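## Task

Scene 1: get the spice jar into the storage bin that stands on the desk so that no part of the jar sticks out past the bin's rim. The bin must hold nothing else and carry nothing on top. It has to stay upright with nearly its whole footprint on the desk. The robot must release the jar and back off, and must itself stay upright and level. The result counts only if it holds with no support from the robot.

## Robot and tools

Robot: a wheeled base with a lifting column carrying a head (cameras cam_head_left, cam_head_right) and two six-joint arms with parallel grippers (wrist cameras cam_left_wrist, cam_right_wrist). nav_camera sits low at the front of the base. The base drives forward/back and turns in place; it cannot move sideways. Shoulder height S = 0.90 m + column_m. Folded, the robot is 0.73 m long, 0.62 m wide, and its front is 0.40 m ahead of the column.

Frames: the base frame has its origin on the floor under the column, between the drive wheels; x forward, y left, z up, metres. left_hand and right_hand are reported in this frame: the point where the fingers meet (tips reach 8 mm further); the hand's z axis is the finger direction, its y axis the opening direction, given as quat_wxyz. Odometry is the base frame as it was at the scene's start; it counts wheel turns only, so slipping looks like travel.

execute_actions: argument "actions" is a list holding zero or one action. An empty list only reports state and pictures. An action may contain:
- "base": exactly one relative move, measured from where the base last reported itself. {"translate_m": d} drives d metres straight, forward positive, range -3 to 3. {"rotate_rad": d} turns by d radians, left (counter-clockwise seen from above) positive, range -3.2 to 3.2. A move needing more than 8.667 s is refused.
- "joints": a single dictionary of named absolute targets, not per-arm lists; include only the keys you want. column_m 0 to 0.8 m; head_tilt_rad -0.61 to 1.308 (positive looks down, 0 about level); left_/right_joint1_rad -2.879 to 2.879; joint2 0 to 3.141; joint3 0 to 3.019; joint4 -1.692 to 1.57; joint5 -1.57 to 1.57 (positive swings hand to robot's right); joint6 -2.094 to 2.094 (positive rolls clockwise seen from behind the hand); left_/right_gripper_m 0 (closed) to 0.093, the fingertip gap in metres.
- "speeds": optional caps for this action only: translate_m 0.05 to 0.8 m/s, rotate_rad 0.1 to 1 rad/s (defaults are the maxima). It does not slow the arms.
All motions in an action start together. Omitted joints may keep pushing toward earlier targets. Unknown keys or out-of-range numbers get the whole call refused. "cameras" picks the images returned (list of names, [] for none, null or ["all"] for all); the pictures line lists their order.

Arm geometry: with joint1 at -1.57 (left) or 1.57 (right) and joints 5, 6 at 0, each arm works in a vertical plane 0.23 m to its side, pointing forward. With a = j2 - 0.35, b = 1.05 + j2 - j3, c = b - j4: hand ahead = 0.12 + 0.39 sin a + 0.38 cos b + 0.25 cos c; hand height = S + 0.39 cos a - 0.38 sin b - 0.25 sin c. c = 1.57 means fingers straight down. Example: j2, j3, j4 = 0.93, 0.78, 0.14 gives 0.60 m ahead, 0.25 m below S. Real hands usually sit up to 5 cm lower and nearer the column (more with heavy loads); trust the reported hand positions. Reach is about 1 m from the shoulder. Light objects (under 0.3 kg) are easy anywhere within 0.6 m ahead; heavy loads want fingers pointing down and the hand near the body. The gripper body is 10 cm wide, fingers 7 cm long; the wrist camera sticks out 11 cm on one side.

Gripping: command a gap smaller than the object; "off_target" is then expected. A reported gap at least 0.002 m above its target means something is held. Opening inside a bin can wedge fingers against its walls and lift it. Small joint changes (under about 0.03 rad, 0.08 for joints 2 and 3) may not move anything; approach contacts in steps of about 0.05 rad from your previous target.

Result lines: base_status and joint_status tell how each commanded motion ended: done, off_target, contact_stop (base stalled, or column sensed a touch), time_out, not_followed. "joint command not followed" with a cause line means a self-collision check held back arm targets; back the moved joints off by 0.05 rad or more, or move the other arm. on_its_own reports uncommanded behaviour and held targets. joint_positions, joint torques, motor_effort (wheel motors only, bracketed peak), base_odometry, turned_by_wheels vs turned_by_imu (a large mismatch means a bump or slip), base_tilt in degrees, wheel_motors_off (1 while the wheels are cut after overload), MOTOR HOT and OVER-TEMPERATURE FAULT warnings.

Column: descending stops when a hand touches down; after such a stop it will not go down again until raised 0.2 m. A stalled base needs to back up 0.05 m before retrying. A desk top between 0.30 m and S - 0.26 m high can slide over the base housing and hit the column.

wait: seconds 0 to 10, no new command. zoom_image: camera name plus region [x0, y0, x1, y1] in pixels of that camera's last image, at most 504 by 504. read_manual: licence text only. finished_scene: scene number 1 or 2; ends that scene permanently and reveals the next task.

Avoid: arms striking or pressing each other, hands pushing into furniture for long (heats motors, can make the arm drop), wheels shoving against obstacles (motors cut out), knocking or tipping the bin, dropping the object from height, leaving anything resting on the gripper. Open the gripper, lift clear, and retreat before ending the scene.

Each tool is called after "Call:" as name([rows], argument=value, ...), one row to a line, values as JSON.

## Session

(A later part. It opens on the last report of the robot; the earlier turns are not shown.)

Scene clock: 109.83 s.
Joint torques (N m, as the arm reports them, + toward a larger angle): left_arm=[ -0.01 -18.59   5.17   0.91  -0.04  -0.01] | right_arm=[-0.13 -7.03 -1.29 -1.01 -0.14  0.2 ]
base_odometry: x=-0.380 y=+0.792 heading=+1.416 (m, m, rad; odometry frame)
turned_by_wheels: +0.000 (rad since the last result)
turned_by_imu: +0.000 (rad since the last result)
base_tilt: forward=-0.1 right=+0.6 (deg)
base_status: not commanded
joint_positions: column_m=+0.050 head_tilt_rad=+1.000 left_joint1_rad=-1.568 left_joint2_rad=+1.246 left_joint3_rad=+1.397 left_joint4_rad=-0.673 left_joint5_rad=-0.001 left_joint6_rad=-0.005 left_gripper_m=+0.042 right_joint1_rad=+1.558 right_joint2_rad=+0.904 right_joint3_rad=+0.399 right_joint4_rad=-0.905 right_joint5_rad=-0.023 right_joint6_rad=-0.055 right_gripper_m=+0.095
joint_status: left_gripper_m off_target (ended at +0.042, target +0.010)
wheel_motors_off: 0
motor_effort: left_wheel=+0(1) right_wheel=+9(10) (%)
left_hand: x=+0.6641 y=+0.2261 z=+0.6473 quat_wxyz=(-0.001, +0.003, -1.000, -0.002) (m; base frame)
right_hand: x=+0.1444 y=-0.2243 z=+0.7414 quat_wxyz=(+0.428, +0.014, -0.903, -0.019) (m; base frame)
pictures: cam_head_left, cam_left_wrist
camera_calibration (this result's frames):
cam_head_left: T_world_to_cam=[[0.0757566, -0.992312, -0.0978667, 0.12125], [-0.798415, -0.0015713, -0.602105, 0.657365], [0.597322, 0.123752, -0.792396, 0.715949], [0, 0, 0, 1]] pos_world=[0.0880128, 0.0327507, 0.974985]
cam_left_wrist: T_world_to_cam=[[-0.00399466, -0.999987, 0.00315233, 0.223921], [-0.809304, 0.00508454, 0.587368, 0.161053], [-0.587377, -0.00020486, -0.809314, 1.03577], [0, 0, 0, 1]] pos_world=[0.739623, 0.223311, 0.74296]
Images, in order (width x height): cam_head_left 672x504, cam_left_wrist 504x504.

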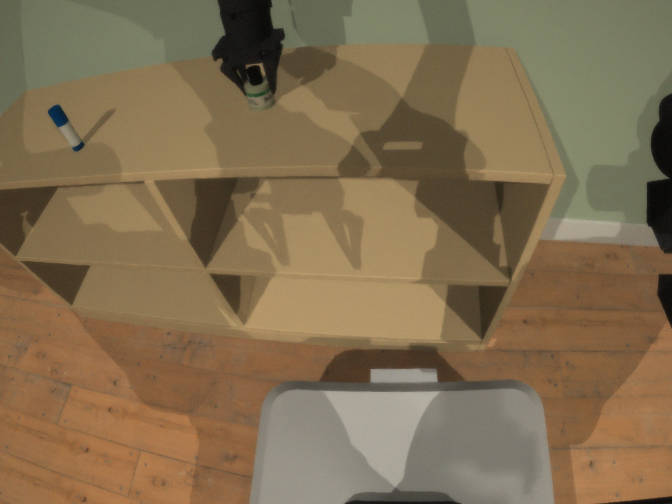

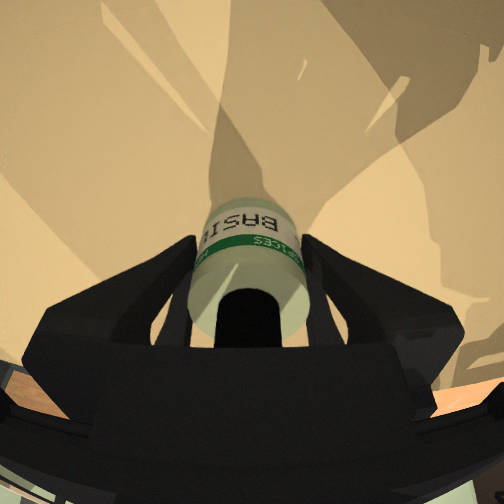

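Call:
execute_actions([
  {"joints":{"column_m":0.45,"head_tilt_rad":0.55}},
], cameras=[])

Call:
execute_actions([
  {"base":{"translate_m":-0.25}},
], cameras=[])

Call:
execute_actions([
  {"base":{"rotate_rad":2.25},"speeds":{"rotate_rad":0.7}},
], cameras=["cam_head_left","cam_head_right"])

Scene clock: 120.57 s.
Joint torques (N m, as the arm reports them, + toward a larger angle): left_arm=[ -0.3  -18.75   5.21   0.97  -0.01   0.01] | right_arm=[-0.08 -7.06 -1.35 -1.03 -0.14  0.2 ]
base_odometry: x=-0.380 y=+0.792 heading=+1.416 (m, m, rad; odometry frame)
turned_by_wheels: +0.000 (rad since the last result)
turned_by_imu: +0.000 (rad since the last result)
base_tilt: forward=-0.2 right=+0.5 (deg)
base_status: not commanded
joint_positions: column_m=+0.450 head_tilt_rad=+0.567 left_joint1_rad=-1.568 left_joint2_rad=+1.246 left_joint3_rad=+1.397 left_joint4_rad=-0.673 left_joint5_rad=-0.001 left_joint6_rad=-0.005 left_gripper_m=+0.042 right_joint1_rad=+1.558 right_joint2_rad=+0.904 right_joint3_rad=+0.399 right_joint4_rad=-0.905 right_joint5_rad=-0.023 right_joint6_rad=-0.055 right_gripper_m=+0.095
joint_status: all done
wheel_motors_off: 0
motor_effort: left_wheel=-1(1) right_wheel=+11(11) (%)
left_hand: x=+0.6641 y=+0.2261 z=+1.0471 quat_wxyz=(-0.001, +0.003, -1.000, -0.002) (m; base frame)
right_hand: x=+0.1444 y=-0.2243 z=+1.1413 quat_wxyz=(+0.428, +0.014, -0.903, -0.019) (m; base frame)
pictures: none
No camera images: the call's "cameras" was empty. Leave "cameras" out to get every camera's image.

Scene clock: 122.57 s.
Joint torques (N m, as the arm reports them, + toward a larger angle): left_arm=[ -0.5  -18.36   5.21   0.85  -0.04   0.03] | right_arm=[-0.1  -6.99 -1.04 -1.04 -0.14  0.2 ]
base_odometry: x=-0.418 y=+0.545 heading=+1.417 (m, m, rad; odometry frame)
turned_by_wheels: +0.001 (rad since the last result)
turned_by_imu: +0.002 (rad since the last result)
base_tilt: forward=-0.2 right=+0.5 (deg)
base_status: done
joint_positions: column_m=+0.450 head_tilt_rad=+0.567 left_joint1_rad=-1.568 left_joint2_rad=+1.246 left_joint3_rad=+1.396 left_joint4_rad=-0.673 left_joint5_rad=-0.001 left_joint6_rad=-0.005 left_gripper_m=+0.042 right_joint1_rad=+1.558 right_joint2_rad=+0.904 right_joint3_rad=+0.396 right_joint4_rad=-0.905 right_joint5_rad=-0.023 right_joint6_rad=-0.055 right_gripper_m=+0.095
joint_status: not commanded
wheel_motors_off: 0
motor_effort: left_wheel=+2(73) right_wheel=-1(56) (%)
left_hand: x=+0.6637 y=+0.2261 z=+1.0469 quat_wxyz=(+0.000, +0.003, -1.000, -0.002) (m; base frame)
right_hand: x=+0.1428 y=-0.2242 z=+1.1419 quat_wxyz=(+0.430, +0.014, -0.903, -0.019) (m; base frame)
pictures: none
No camera images: the call's "cameras" was empty. Leave "cameras" out to get every camera's image.

Scene clock: 127.07 s.
Joint torques (N m, as the arm reports them, + toward a larger angle): left_arm=[ -0.23 -18.72   5.39   0.98  -0.06  -0.01] | right_arm=[-0.12 -6.98 -1.09 -1.03 -0.14  0.21]
base_odometry: x=-0.418 y=+0.545 heading=-2.618 (m, m, rad; odometry frame)
turned_by_wheels: +2.249 (rad since the last result)
turned_by_imu: +2.219 (rad since the last result)
base_tilt: forward=-0.1 right=+0.6 (deg)
base_status: done
joint_positions: column_m=+0.450 head_tilt_rad=+0.567 left_joint1_rad=-1.569 left_joint2_rad=+1.246 left_joint3_rad=+1.396 left_joint4_rad=-0.673 left_joint5_rad=-0.001 left_joint6_rad=-0.005 left_gripper_m=+0.042 right_joint1_rad=+1.558 right_joint2_rad=+0.904 right_joint3_rad=+0.396 right_joint4_rad=-0.905 right_joint5_rad=-0.023 right_joint6_rad=-0.055 right_gripper_m=+0.095
joint_status: not commanded
wheel_motors_off: 0
motor_effort: left_wheel=-8(58) right_wheel=+8(63) (%)
left_hand: x=+0.6637 y=+0.2254 z=+1.0469 quat_wxyz=(+0.000, +0.003, -1.000, -0.001) (m; base frame)
right_hand: x=+0.1428 y=-0.2242 z=+1.1419 quat_wxyz=(+0.430, +0.014, -0.903, -0.019) (m; base frame)
pictures: cam_head_left, cam_head_right
camera_calibration (this result's frames):
cam_head_left: T_world_to_cam=[[0.10984, -0.992312, -0.0570282, 0.100038], [-0.471934, -0.0015713, -0.881632, 1.28317], [0.874765, 0.123752, -0.468478, 0.553807], [0, 0, 0, 1]] pos_world=[0.110134, 0.0327507, 1.39644]
cam_head_right: T_world_to_cam=[[0.103694, -0.99299, -0.0567321, 0.028223], [-0.48477, -0.000651839, -0.874641, 1.27915], [0.868473, 0.118197, -0.481439, 0.570192], [0, 0, 0, 1]] pos_world=[0.121969, -0.0385358, 1.39491]
Images, in order (width x height): cam_head_left 672x504, cam_head_right 672x504.

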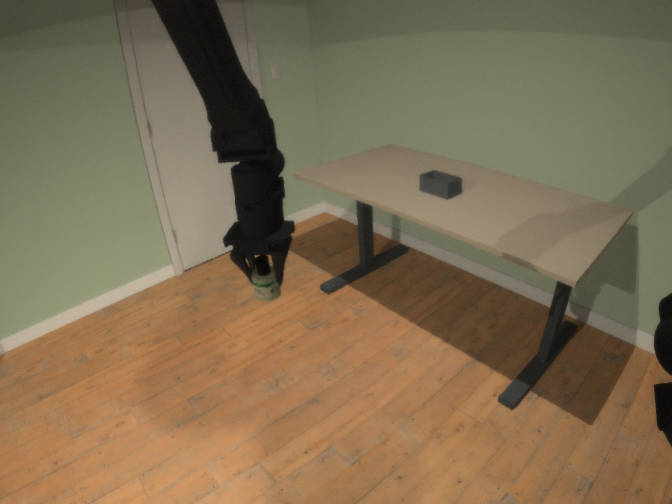

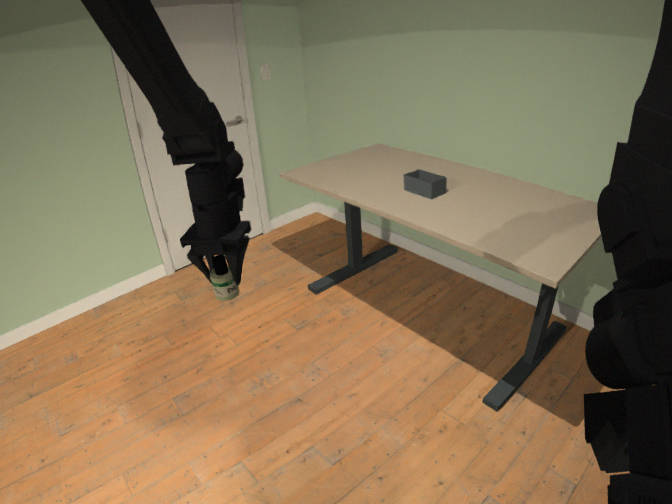

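Call:
execute_actions([
  {"base":{"rotate_rad":0.15}},
], cameras=[])

Call:
execute_actions([
  {"base":{"translate_m":1.0},"speeds":{"translate_m":0.5}},
], cameras=[])

Call:
execute_actions([
  {"base":{"rotate_rad":-0.75},"joints":{"head_tilt_rad":0.75},"speeds":{"rotate_rad":0.6}},
], cameras=["cam_head_left","cam_head_right"])

Scene clock: 141.87 s.
Joint torques (N m, as the arm reports them, + toward a larger angle): left_arm=[ -0.14 -18.3    5.4    0.93  -0.05  -0.01] | right_arm=[-0.14 -7.04 -1.09 -1.03 -0.14  0.21]
base_odometry: x=-0.418 y=+0.545 heading=-2.469 (m, m, rad; odometry frame)
turned_by_wheels: +0.149 (rad since the last result)
turned_by_imu: +0.147 (rad since the last result)
base_tilt: forward=-0.2 right=+0.5 (deg)
base_status: done
joint_positions: column_m=+0.450 head_tilt_rad=+0.567 left_joint1_rad=-1.569 left_joint2_rad=+1.246 left_joint3_rad=+1.396 left_joint4_rad=-0.673 left_joint5_rad=-0.001 left_joint6_rad=-0.005 left_gripper_m=+0.042 right_joint1_rad=+1.558 right_joint2_rad=+0.904 right_joint3_rad=+0.396 right_joint4_rad=-0.905 right_joint5_rad=-0.023 right_joint6_rad=-0.055 right_gripper_m=+0.095
joint_status: not commanded
wheel_motors_off: 0
motor_effort: left_wheel=-7(36) right_wheel=+8(38) (%)
left_hand: x=+0.6637 y=+0.2257 z=+1.0469 quat_wxyz=(+0.000, +0.003, -1.000, -0.001) (m; base frame)
right_hand: x=+0.1428 y=-0.2242 z=+1.1419 quat_wxyz=(+0.430, +0.014, -0.903, -0.019) (m; base frame)
pictures: none
No camera images: the call's "cameras" was empty. Leave "cameras" out to get every camera's image.

Scene clock: 145.63 s.
Joint torques (N m, as the arm reports them, + toward a larger angle): left_arm=[ -0.24 -18.49   5.35   0.92  -0.03   0.  ] | right_arm=[-0.07 -7.02 -1.18 -1.04 -0.14  0.21]
base_odometry: x=-1.200 y=-0.078 heading=-2.468 (m, m, rad; odometry frame)
turned_by_wheels: +0.000 (rad since the last result)
turned_by_imu: -0.002 (rad since the last result)
base_tilt: forward=-0.2 right=+0.6 (deg)
base_status: done
joint_positions: column_m=+0.450 head_tilt_rad=+0.567 left_joint1_rad=-1.569 left_joint2_rad=+1.246 left_joint3_rad=+1.396 left_joint4_rad=-0.673 left_joint5_rad=-0.001 left_joint6_rad=-0.005 left_gripper_m=+0.042 right_joint1_rad=+1.558 right_joint2_rad=+0.904 right_joint3_rad=+0.398 right_joint4_rad=-0.905 right_joint5_rad=-0.023 right_joint6_rad=-0.055 right_gripper_m=+0.095
joint_status: not commanded
wheel_motors_off: 0
motor_effort: left_wheel=+1(57) right_wheel=+0(65) (%)
left_hand: x=+0.6637 y=+0.2257 z=+1.0469 quat_wxyz=(+0.000, +0.003, -1.000, -0.001) (m; base frame)
right_hand: x=+0.1438 y=-0.2243 z=+1.1415 quat_wxyz=(+0.429, +0.014, -0.903, -0.019) (m; base frame)
pictures: none
No camera images: the call's "cameras" was empty. Leave "cameras" out to get every camera's image.

Scene clock: 148.07 s.
Joint torques (N m, as the arm reports them, + toward a larger angle): left_arm=[  0.06 -18.41   5.33   0.93  -0.04   0.03] | right_arm=[-0.15 -7.02 -1.19 -1.01 -0.14  0.2 ]
base_odometry: x=-1.200 y=-0.078 heading=+3.066 (m, m, rad; odometry frame)
turned_by_wheels: -0.749 (rad since the last result)
turned_by_imu: -0.739 (rad since the last result)
base_tilt: forward=-0.2 right=+0.5 (deg)
base_status: done
joint_positions: column_m=+0.450 head_tilt_rad=+0.752 left_joint1_rad=-1.569 left_joint2_rad=+1.246 left_joint3_rad=+1.396 left_joint4_rad=-0.673 left_joint5_rad=-0.001 left_joint6_rad=-0.005 left_gripper_m=+0.042 right_joint1_rad=+1.558 right_joint2_rad=+0.904 right_joint3_rad=+0.398 right_joint4_rad=-0.905 right_joint5_rad=-0.023 right_joint6_rad=-0.055 right_gripper_m=+0.095
joint_status: all done
wheel_motors_off: 0
motor_effort: left_wheel=+8(44) right_wheel=-7(59) (%)
left_hand: x=+0.6637 y=+0.2259 z=+1.0469 quat_wxyz=(+0.000, +0.003, -1.000, -0.001) (m; base frame)
right_hand: x=+0.1438 y=-0.2243 z=+1.1415 quat_wxyz=(+0.429, +0.014, -0.903, -0.019) (m; base frame)
pictures: cam_head_left, cam_head_right
camera_calibration (this result's frames):
cam_head_left: T_world_to_cam=[[0.097493, -0.992312, -0.076237, 0.128238], [-0.625873, -0.0015713, -0.779923, 1.14483], [0.773807, 0.123752, -0.621215, 0.778171], [0, 0, 0, 1]] pos_world=[0.101859, 0.0327507, 1.38606]
cam_head_right: T_world_to_cam=[[0.0915058, -0.99299, -0.0748169, 0.0548004], [-0.637206, -0.000651839, -0.770693, 1.13751], [0.765242, 0.118197, -0.632799, 0.792692], [0, 0, 0, 1]] pos_world=[0.113212, -0.0385358, 1.38238]
Images, in order (width x height): cam_head_left 672x504, cam_head_right 672x504.

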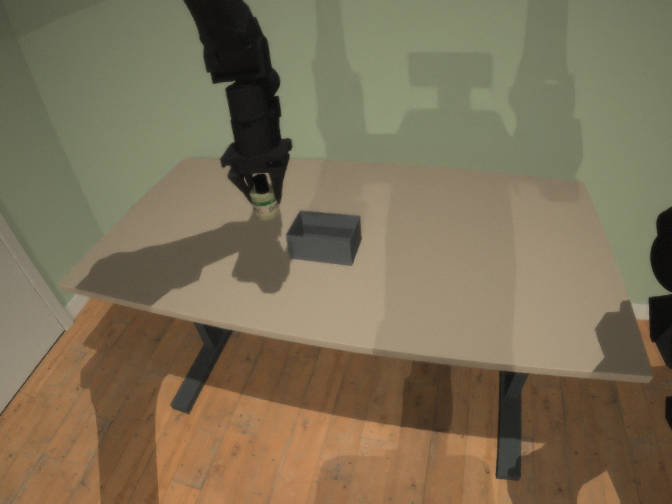

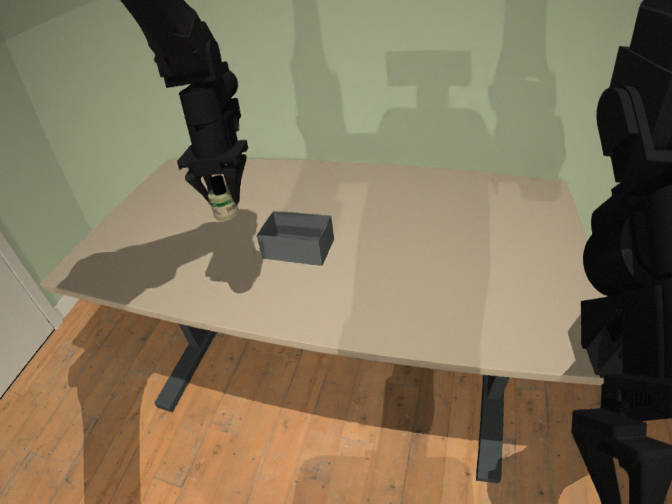

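Call:
execute_actions([
  {"base":{"translate_m":0.3},"speeds":{"translate_m":0.3}},
], cameras=[])

Call:
execute_actions([
  {"base":{"rotate_rad":-0.07},"joints":{"head_tilt_rad":1.0,"column_m":0.33}},
], cameras=["cam_head_left","cam_left_wrist"])

Scene clock: 161.60 s.
Joint torques (N m, as the arm reports them, + toward a larger angle): left_arm=[ -0.02 -18.54   5.4    0.9   -0.05   0.  ] | right_arm=[-0.1  -7.01 -1.28 -1.   -0.14  0.2 ]
base_odometry: x=-1.500 y=-0.055 heading=+3.065 (m, m, rad; odometry frame)
turned_by_wheels: -0.001 (rad since the last result)
turned_by_imu: -0.002 (rad since the last result)
base_tilt: forward=-0.3 right=+0.6 (deg)
base_status: done
joint_positions: column_m=+0.450 head_tilt_rad=+0.753 left_joint1_rad=-1.569 left_joint2_rad=+1.246 left_joint3_rad=+1.396 left_joint4_rad=-0.673 left_joint5_rad=-0.001 left_joint6_rad=-0.005 left_gripper_m=+0.042 right_joint1_rad=+1.558 right_joint2_rad=+0.904 right_joint3_rad=+0.399 right_joint4_rad=-0.905 right_joint5_rad=-0.023 right_joint6_rad=-0.055 right_gripper_m=+0.095
joint_status: not commanded
wheel_motors_off: 0
motor_effort: left_wheel=-1(64) right_wheel=+1(55) (%)
left_hand: x=+0.6637 y=+0.2259 z=+1.0469 quat_wxyz=(+0.000, +0.003, -1.000, -0.001) (m; base frame)
right_hand: x=+0.1444 y=-0.2243 z=+1.1413 quat_wxyz=(+0.428, +0.014, -0.903, -0.019) (m; base frame)
pictures: none
No camera images: the call's "cameras" was empty. Leave "cameras" out to get every camera's image.

Scene clock: 163.73 s.
Joint torques (N m, as the arm reports them, + toward a larger angle): left_arm=[  0.24 -18.3    5.35   1.01  -0.02   0.  ] | right_arm=[-0.1  -7.06 -1.29 -1.03 -0.14  0.2 ]
base_odometry: x=-1.500 y=-0.055 heading=+2.997 (m, m, rad; odometry frame)
turned_by_wheels: -0.068 (rad since the last result)
turned_by_imu: -0.066 (rad since the last result)
base_tilt: forward=-0.1 right=+0.5 (deg)
base_status: done
joint_positions: column_m=+0.330 head_tilt_rad=+1.000 left_joint1_rad=-1.570 left_joint2_rad=+1.246 left_joint3_rad=+1.396 left_joint4_rad=-0.673 left_joint5_rad=-0.001 left_joint6_rad=-0.005 left_gripper_m=+0.042 right_joint1_rad=+1.558 right_joint2_rad=+0.904 right_joint3_rad=+0.399 right_joint4_rad=-0.905 right_joint5_rad=-0.023 right_joint6_rad=-0.055 right_gripper_m=+0.095
joint_status: all done
wheel_motors_off: 0
motor_effort: left_wheel=+4(59) right_wheel=+0(58) (%)
left_hand: x=+0.6637 y=+0.2250 z=+0.9271 quat_wxyz=(+0.000, +0.003, -1.000, -0.001) (m; base frame)
right_hand: x=+0.1444 y=-0.2243 z=+1.0214 quat_wxyz=(+0.428, +0.014, -0.903, -0.019) (m; base frame)
pictures: cam_head_left, cam_left_wrist
camera_calibration (this result's frames):
cam_head_left: T_world_to_cam=[[0.0758161, -0.992312, -0.0978207, 0.148589], [-0.798049, -0.0015713, -0.60259, 0.826577], [0.597804, 0.123752, -0.792033, 0.93732], [0, 0, 0, 1]] pos_world=[0.0880499, 0.0327507, 1.25501]
cam_left_wrist: T_world_to_cam=[[-0.0049443, -0.999976, 0.00480813, 0.221069], [-0.80885, 0.00682642, 0.587976, -0.00489118], [-0.587995, -0.000981928, -0.808864, 1.26216], [0, 0, 0, 1]] pos_world=[0.739279, 0.222336, 1.02273]
Images, in order (width x height): cam_head_left 672x504, cam_left_wrist 504x504.

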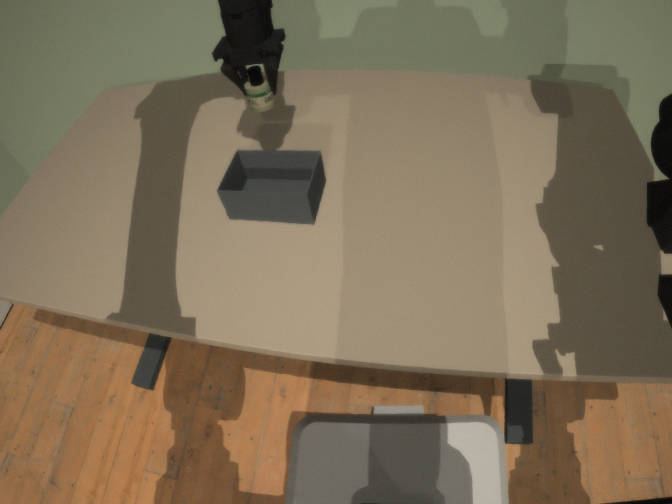

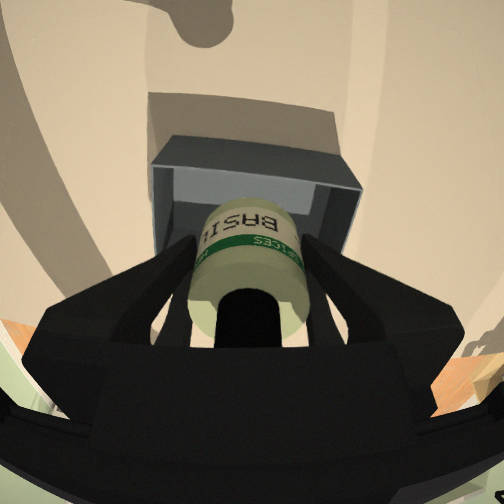

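Call:
execute_actions([
  {"base":{"translate_m":-0.05},"joints":{"column_m":0.26}},
], cameras=["cam_head_left","cam_left_wrist"])

Scene clock: 171.70 s.
Joint torques (N m, as the arm reports them, + toward a larger angle): left_arm=[  0.1  -18.41   5.41   0.93  -0.04   0.  ] | right_arm=[-0.14 -6.99 -1.18 -0.97 -0.14  0.21]
base_odometry: x=-1.450 y=-0.062 heading=+2.998 (m, m, rad; odometry frame)
turned_by_wheels: +0.001 (rad since the last result)
turned_by_imu: +0.001 (rad since the last result)
base_tilt: forward=-0.2 right=+0.5 (deg)
base_status: done
joint_positions: column_m=+0.260 head_tilt_rad=+1.001 left_joint1_rad=-1.570 left_joint2_rad=+1.246 left_joint3_rad=+1.396 left_joint4_rad=-0.673 left_joint5_rad=-0.001 left_joint6_rad=-0.005 left_gripper_m=+0.042 right_joint1_rad=+1.558 right_joint2_rad=+0.904 right_joint3_rad=+0.397 right_joint4_rad=-0.905 right_joint5_rad=-0.023 right_joint6_rad=-0.055 right_gripper_m=+0.095
joint_status: all done
wheel_motors_off: 0
motor_effort: left_wheel=+1(24) right_wheel=-4(76) (%)
left_hand: x=+0.6637 y=+0.2250 z=+0.8571 quat_wxyz=(+0.000, +0.003, -1.000, -0.001) (m; base frame)
right_hand: x=+0.1432 y=-0.2242 z=+0.9519 quat_wxyz=(+0.429, +0.014, -0.903, -0.019) (m; base frame)
pictures: cam_head_left, cam_left_wrist
camera_calibration (this result's frames):
cam_head_left: T_world_to_cam=[[0.0757436, -0.992312, -0.0978768, 0.141816], [-0.798496, -0.0015713, -0.601999, 0.783684], [0.597217, 0.123752, -0.792476, 0.882463], [0, 0, 0, 1]] pos_world=[0.0880047, 0.0327507, 1.18499]
cam_left_wrist: T_world_to_cam=[[-0.0049443, -0.999976, 0.00480813, 0.221405], [-0.80885, 0.00682642, 0.587976, 0.0362638], [-0.587995, -0.000981928, -0.808864, 1.20554], [0, 0, 0, 1]] pos_world=[0.739279, 0.222336, 0.952733]
Images, in order (width x height): cam_head_left 672x504, cam_left_wrist 504x504.

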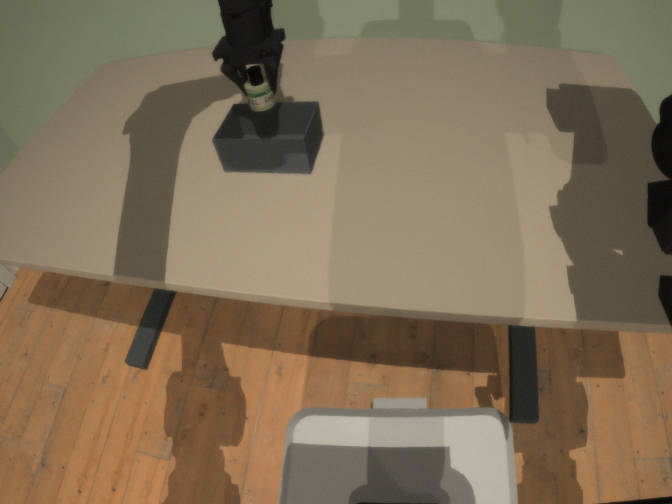

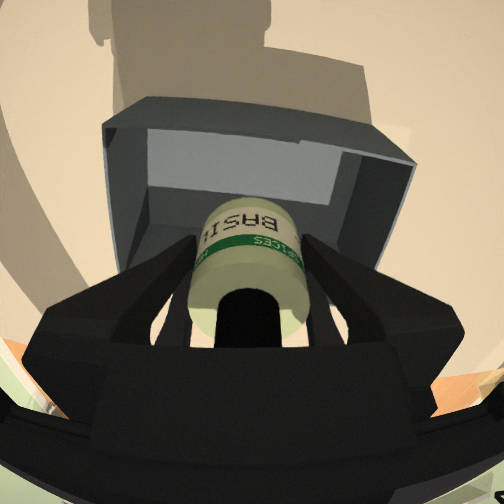

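Call:
execute_actions([
  {"base":{"translate_m":-0.035}},
], cameras=[])

Call:
execute_actions([
  {"joints":{"column_m":0.225}},
], cameras=["cam_head_left","cam_left_wrist"])

Scene clock: 178.17 s.
Joint torques (N m, as the arm reports them, + toward a larger angle): left_arm=[ -0.09 -18.12   5.41   1.04  -0.06   0.03] | right_arm=[-0.1  -7.   -1.05 -1.01 -0.14  0.21]
base_odometry: x=-1.416 y=-0.067 heading=+2.998 (m, m, rad; odometry frame)
turned_by_wheels: +0.000 (rad since the last result)
turned_by_imu: -0.001 (rad since the last result)
base_tilt: forward=-0.3 right=+0.5 (deg)
base_status: done
joint_positions: column_m=+0.260 head_tilt_rad=+1.001 left_joint1_rad=-1.570 left_joint2_rad=+1.246 left_joint3_rad=+1.395 left_joint4_rad=-0.673 left_joint5_rad=-0.001 left_joint6_rad=-0.005 left_gripper_m=+0.042 right_joint1_rad=+1.558 right_joint2_rad=+0.904 right_joint3_rad=+0.396 right_joint4_rad=-0.905 right_joint5_rad=-0.023 right_joint6_rad=-0.055 right_gripper_m=+0.095
joint_status: not commanded
wheel_motors_off: 0
motor_effort: left_wheel=-2(47) right_wheel=-4(64) (%)
left_hand: x=+0.6629 y=+0.2250 z=+0.8567 quat_wxyz=(+0.000, +0.003, -1.000, -0.001) (m; base frame)
right_hand: x=+0.1425 y=-0.2242 z=+0.9522 quat_wxyz=(+0.430, +0.014, -0.903, -0.019) (m; base frame)
pictures: none
No camera images: the call's "cameras" was empty. Leave "cameras" out to get every camera's image.

Scene clock: 179.20 s.
Joint torques (N m, as the arm reports them, + toward a larger angle): left_arm=[ -0.06 -18.26   5.34   1.02  -0.04   0.02] | right_arm=[-0.1  -6.94 -1.03 -1.04 -0.14  0.2 ]
base_odometry: x=-1.416 y=-0.067 heading=+2.998 (m, m, rad; odometry frame)
turned_by_wheels: +0.000 (rad since the last result)
turned_by_imu: +0.000 (rad since the last result)
base_tilt: forward=-0.2 right=+0.5 (deg)
base_status: not commanded
joint_positions: column_m=+0.225 head_tilt_rad=+1.001 left_joint1_rad=-1.570 left_joint2_rad=+1.246 left_joint3_rad=+1.395 left_joint4_rad=-0.673 left_joint5_rad=-0.001 left_joint6_rad=-0.005 left_gripper_m=+0.042 right_joint1_rad=+1.558 right_joint2_rad=+0.904 right_joint3_rad=+0.396 right_joint4_rad=-0.905 right_joint5_rad=-0.023 right_joint6_rad=-0.055 right_gripper_m=+0.095
joint_status: all done
wheel_motors_off: 0
motor_effort: left_wheel=-3(2) right_wheel=-6(6) (%)
left_hand: x=+0.6629 y=+0.2250 z=+0.8217 quat_wxyz=(+0.000, +0.003, -1.000, -0.001) (m; base frame)
right_hand: x=+0.1425 y=-0.2242 z=+0.9171 quat_wxyz=(+0.430, +0.014, -0.903, -0.019) (m; base frame)
pictures: cam_head_left, cam_left_wrist
camera_calibration (this result's frames):
cam_head_left: T_world_to_cam=[[0.0757027, -0.992312, -0.0979085, 0.138428], [-0.798747, -0.0015713, -0.601665, 0.762209], [0.596886, 0.123752, -0.792725, 0.855027], [0, 0, 0, 1]] pos_world=[0.0879792, 0.0327507, 1.14995]
cam_left_wrist: T_world_to_cam=[[-0.00493622, -0.999976, 0.00481609, 0.221559], [-0.807952, 0.00682607, 0.589209, 0.0547888], [-0.589228, -0.000982704, -0.807966, 1.17651], [0, 0, 0, 1]] pos_world=[0.738594, 0.222336, 0.917232]
Images, in order (width x height): cam_head_left 672x504, cam_left_wrist 504x504.

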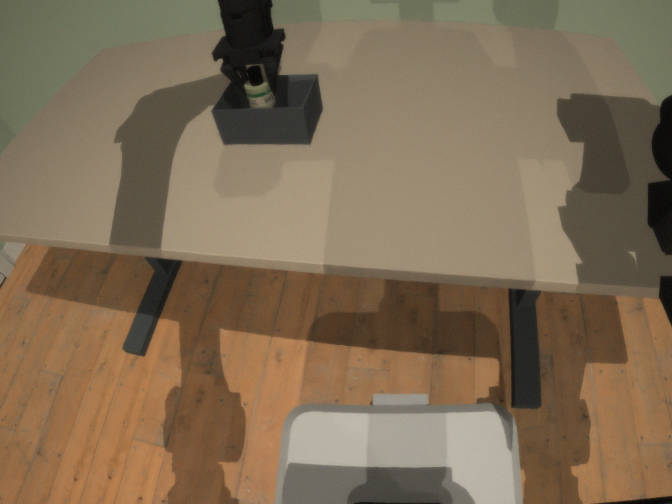

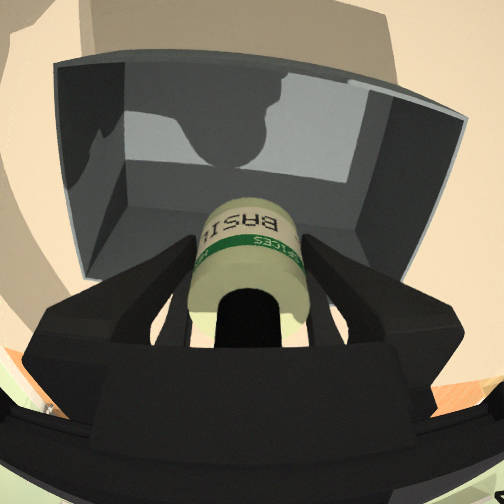

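Call:
execute_actions([
  {"joints":{"column_m":0.195}},
], cameras=["cam_head_left","cam_left_wrist"])

Call:
execute_actions([
  {"joints":{"left_gripper_m":0.07}},
], cameras=["cam_head_left","cam_left_wrist"])

Call:
execute_actions([
  {"joints":{"column_m":0.4}},
], cameras=["cam_head_left","cam_left_wrist"])

Scene clock: 186.80 s.
Joint torques (N m, as the arm reports them, + toward a larger angle): left_arm=[ -0.52 -18.25   5.37   0.95  -0.05   0.03] | right_arm=[-0.11 -7.06 -1.06 -1.04 -0.14  0.2 ]
base_odometry: x=-1.416 y=-0.067 heading=+2.998 (m, m, rad; odometry frame)
turned_by_wheels: +0.000 (rad since the last result)
turned_by_imu: +0.000 (rad since the last result)
base_tilt: forward=+0.0 right=+0.6 (deg)
base_status: not commanded
joint_positions: column_m=+0.195 head_tilt_rad=+1.001 left_joint1_rad=-1.570 left_joint2_rad=+1.246 left_joint3_rad=+1.395 left_joint4_rad=-0.673 left_joint5_rad=-0.001 left_joint6_rad=-0.005 left_gripper_m=+0.042 right_joint1_rad=+1.558 right_joint2_rad=+0.904 right_joint3_rad=+0.396 right_joint4_rad=-0.905 right_joint5_rad=-0.023 right_joint6_rad=-0.055 right_gripper_m=+0.095
joint_status: all done
wheel_motors_off: 0
motor_effort: left_wheel=-3(2) right_wheel=-7(6) (%)
left_hand: x=+0.6629 y=+0.2250 z=+0.7917 quat_wxyz=(+0.000, +0.003, -1.000, -0.001) (m; base frame)
right_hand: x=+0.1425 y=-0.2242 z=+0.8871 quat_wxyz=(+0.430, +0.014, -0.903, -0.019) (m; base frame)
pictures: cam_head_left, cam_left_wrist
camera_calibration (this result's frames):
cam_head_left: T_world_to_cam=[[0.0757027, -0.992312, -0.0979084, 0.135491], [-0.798747, -0.0015713, -0.601665, 0.744156], [0.596886, 0.123752, -0.792725, 0.831241], [0, 0, 0, 1]] pos_world=[0.0879792, 0.0327507, 1.11994]
cam_left_wrist: T_world_to_cam=[[-0.00493622, -0.999976, 0.00481609, 0.221704], [-0.807952, 0.00682607, 0.589209, 0.0724684], [-0.589228, -0.000982704, -0.807966, 1.15227], [0, 0, 0, 1]] pos_world=[0.738594, 0.222336, 0.887226]
Images, in order (width x height): cam_head_left 672x504, cam_left_wrist 504x504.

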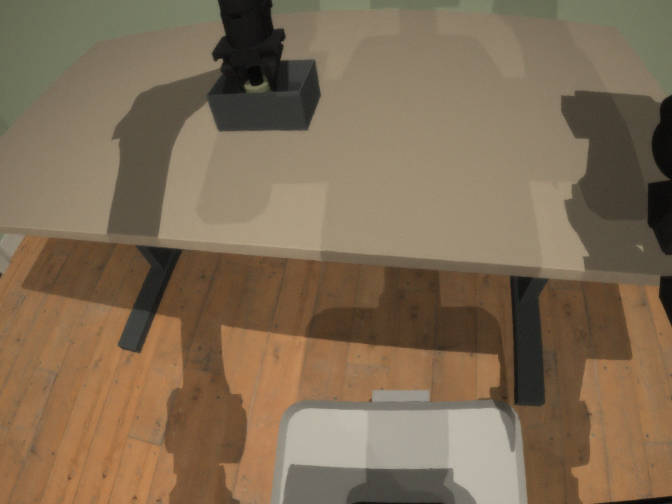

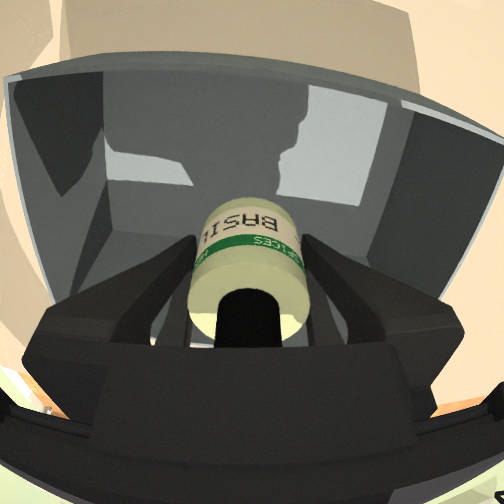

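Scene clock: 187.43 s.
Joint torques (N m, as the arm reports them, + toward a larger angle): left_arm=[ -0.21 -18.12   5.46   0.97  -0.05   0.01] | right_arm=[-0.1  -6.95 -1.04 -1.01 -0.14  0.2 ]
base_odometry: x=-1.416 y=-0.067 heading=+2.998 (m, m, rad; odometry frame)
turned_by_wheels: +0.000 (rad since the last result)
turned_by_imu: +0.000 (rad since the last result)
base_tilt: forward=-0.2 right=+0.6 (deg)
base_status: not commanded
joint_positions: column_m=+0.195 head_tilt_rad=+1.001 left_joint1_rad=-1.570 left_joint2_rad=+1.246 left_joint3_rad=+1.395 left_joint4_rad=-0.673 left_joint5_rad=-0.001 left_joint6_rad=-0.005 left_gripper_m=+0.070 right_joint1_rad=+1.558 right_joint2_rad=+0.904 right_joint3_rad=+0.396 right_joint4_rad=-0.905 right_joint5_rad=-0.023 right_joint6_rad=-0.055 right_gripper_m=+0.095
joint_status: all done
wheel_motors_off: 0
motor_effort: left_wheel=-3(2) right_wheel=-6(7) (%)
left_hand: x=+0.6629 y=+0.2250 z=+0.7917 quat_wxyz=(+0.000, +0.003, -1.000, -0.001) (m; base frame)
right_hand: x=+0.1425 y=-0.2242 z=+0.8871 quat_wxyz=(+0.430, +0.014, -0.903, -0.019) (m; base frame)
pictures: cam_head_left, cam_left_wrist
camera_calibration (this result's frames):
cam_head_left: T_world_to_cam=[[0.0757027, -0.992312, -0.0979085, 0.135491], [-0.798747, -0.0015713, -0.601665, 0.744156], [0.596886, 0.123752, -0.792725, 0.831241], [0, 0, 0, 1]] pos_world=[0.0879792, 0.0327507, 1.11994]
cam_left_wrist: T_world_to_cam=[[-0.0049359, -0.999974, 0.00519756, 0.221336], [-0.807952, 0.00705058, 0.589207, 0.0724206], [-0.589228, -0.00129111, -0.807966, 1.15234], [0, 0, 0, 1]] pos_world=[0.738594, 0.222307, 0.887227]
Images, in order (width x height): cam_head_left 672x504, cam_left_wrist 504x504.

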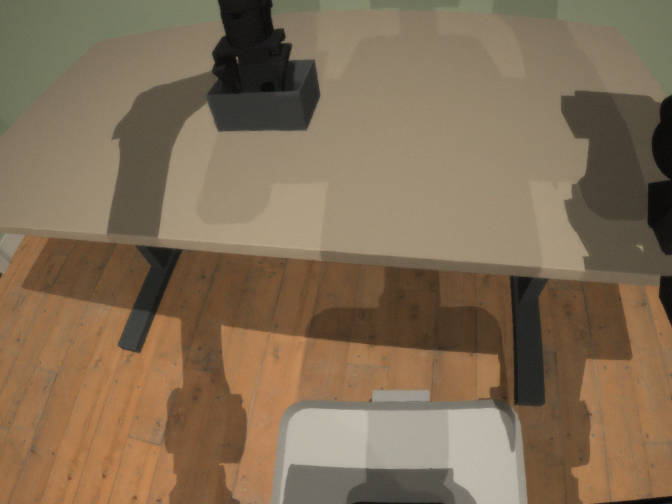

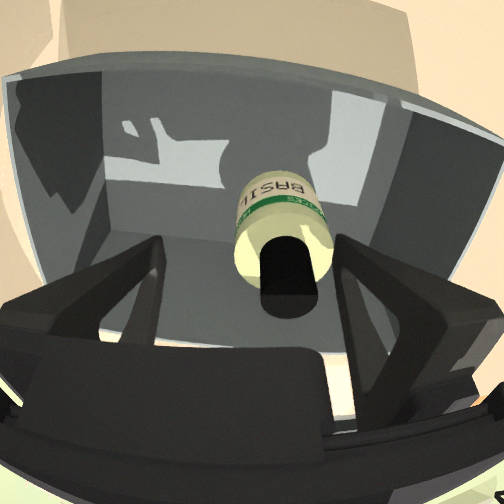

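Scene clock: 190.70 s.
Joint torques (N m, as the arm reports them, + toward a larger angle): left_arm=[ -0.03 -18.2    5.42   1.02  -0.06  -0.01] | right_arm=[-0.11 -6.97 -1.04 -1.01 -0.14  0.2 ]
base_odometry: x=-1.416 y=-0.067 heading=+2.998 (m, m, rad; odometry frame)
turned_by_wheels: +0.000 (rad since the last result)
turned_by_imu: +0.000 (rad since the last result)
base_tilt: forward=+0.0 right=+0.6 (deg)
base_status: not commanded
joint_positions: column_m=+0.400 head_tilt_rad=+1.001 left_joint1_rad=-1.570 left_joint2_rad=+1.246 left_joint3_rad=+1.395 left_joint4_rad=-0.673 left_joint5_rad=-0.001 left_joint6_rad=-0.005 left_gripper_m=+0.070 right_joint1_rad=+1.558 right_joint2_rad=+0.904 right_joint3_rad=+0.396 right_joint4_rad=-0.905 right_joint5_rad=-0.023 right_joint6_rad=-0.055 right_gripper_m=+0.095
joint_status: all done
wheel_motors_off: 0
motor_effort: left_wheel=-2(2) right_wheel=-8(8) (%)
left_hand: x=+0.6629 y=+0.2250 z=+0.9966 quat_wxyz=(+0.000, +0.003, -1.000, -0.001) (m; base frame)
right_hand: x=+0.1425 y=-0.2242 z=+1.0920 quat_wxyz=(+0.430, +0.014, -0.903, -0.019) (m; base frame)
pictures: cam_head_left, cam_left_wrist
camera_calibration (this result's frames):
cam_head_left: T_world_to_cam=[[0.0757027, -0.992312, -0.0979085, 0.155549], [-0.798747, -0.0015713, -0.601665, 0.867417], [0.596886, 0.123752, -0.792725, 0.993644], [0, 0, 0, 1]] pos_world=[0.0879792, 0.0327507, 1.32481]
cam_left_wrist: T_world_to_cam=[[-0.0049359, -0.999974, 0.00519756, 0.220271], [-0.807952, 0.00705058, 0.589207, -0.0482885], [-0.589228, -0.00129111, -0.807966, 1.31786], [0, 0, 0, 1]] pos_world=[0.738594, 0.222307, 1.09209]
Images, in order (width x height): cam_head_left 672x504, cam_left_wrist 504x504.

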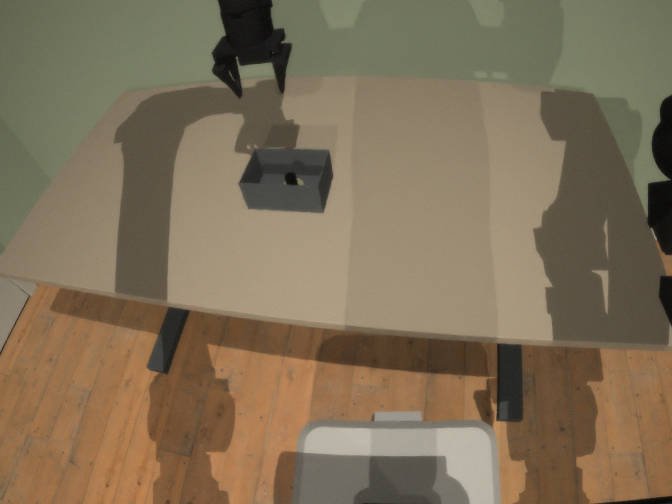

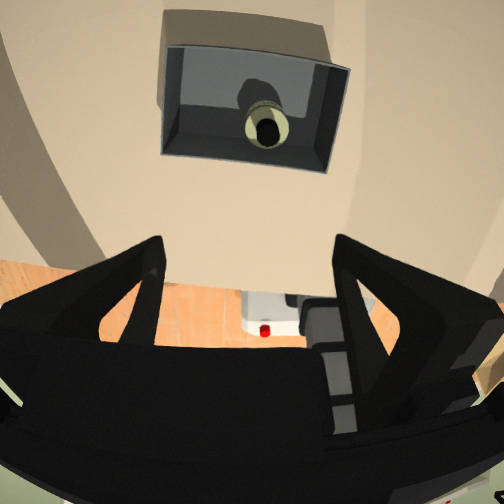

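Jar is standing in the bin. Backing off.

Call:
execute_actions([
  {"base":{"translate_m":-0.7}},
], cameras=["cam_head_left"])

Call:
finished_scene(scene=1)

Scene clock: 198.87 s.
Joint torques (N m, as the arm reports them, + toward a larger angle): left_arm=[ -0.31 -18.48   5.34   0.95  -0.06  -0.01] | right_arm=[-0.07 -6.9  -0.97 -1.02 -0.14  0.2 ]
base_odometry: x=-0.723 y=-0.168 heading=+2.998 (m, m, rad; odometry frame)
turned_by_wheels: +0.000 (rad since the last result)
turned_by_imu: +0.001 (rad since the last result)
base_tilt: forward=-0.1 right=+0.5 (deg)
base_status: done
joint_positions: column_m=+0.400 head_tilt_rad=+1.001 left_joint1_rad=-1.570 left_joint2_rad=+1.246 left_joint3_rad=+1.395 left_joint4_rad=-0.673 left_joint5_rad=-0.001 left_joint6_rad=-0.005 left_gripper_m=+0.070 right_joint1_rad=+1.558 right_joint2_rad=+0.904 right_joint3_rad=+0.396 right_joint4_rad=-0.905 right_joint5_rad=-0.023 right_joint6_rad=-0.055 right_gripper_m=+0.095
joint_status: not commanded
wheel_motors_off: 0
motor_effort: left_wheel=+0(61) right_wheel=+0(39) (%)
left_hand: x=+0.6629 y=+0.2250 z=+0.9966 quat_wxyz=(+0.000, +0.003, -1.000, -0.001) (m; base frame)
right_hand: x=+0.1427 y=-0.2242 z=+1.0919 quat_wxyz=(+0.430, +0.014, -0.903, -0.019) (m; base frame)
pictures: cam_head_left
camera_calibration (this result's frames):
cam_head_left: T_world_to_cam=[[0.0756912, -0.992312, -0.0979174, 0.155562], [-0.798818, -0.0015713, -0.601571, 0.86729], [0.596792, 0.123752, -0.792795, 0.993747], [0, 0, 0, 1]] pos_world=[0.087972, 0.0327507, 1.32481]
Images, in order (width x height): cam_head_left 672x504.

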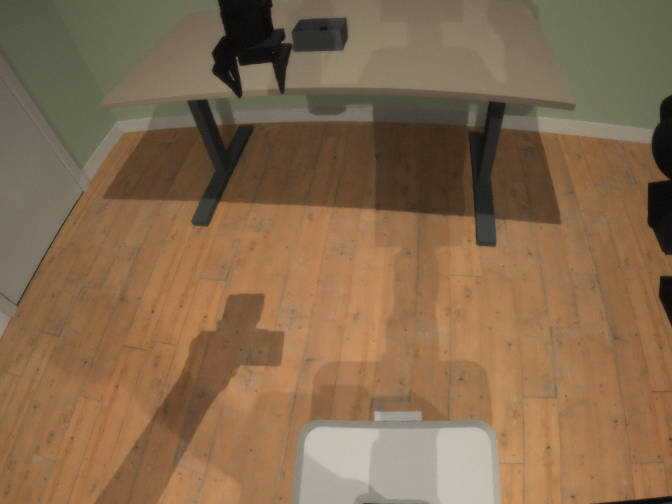

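The scene is finished: the task was done.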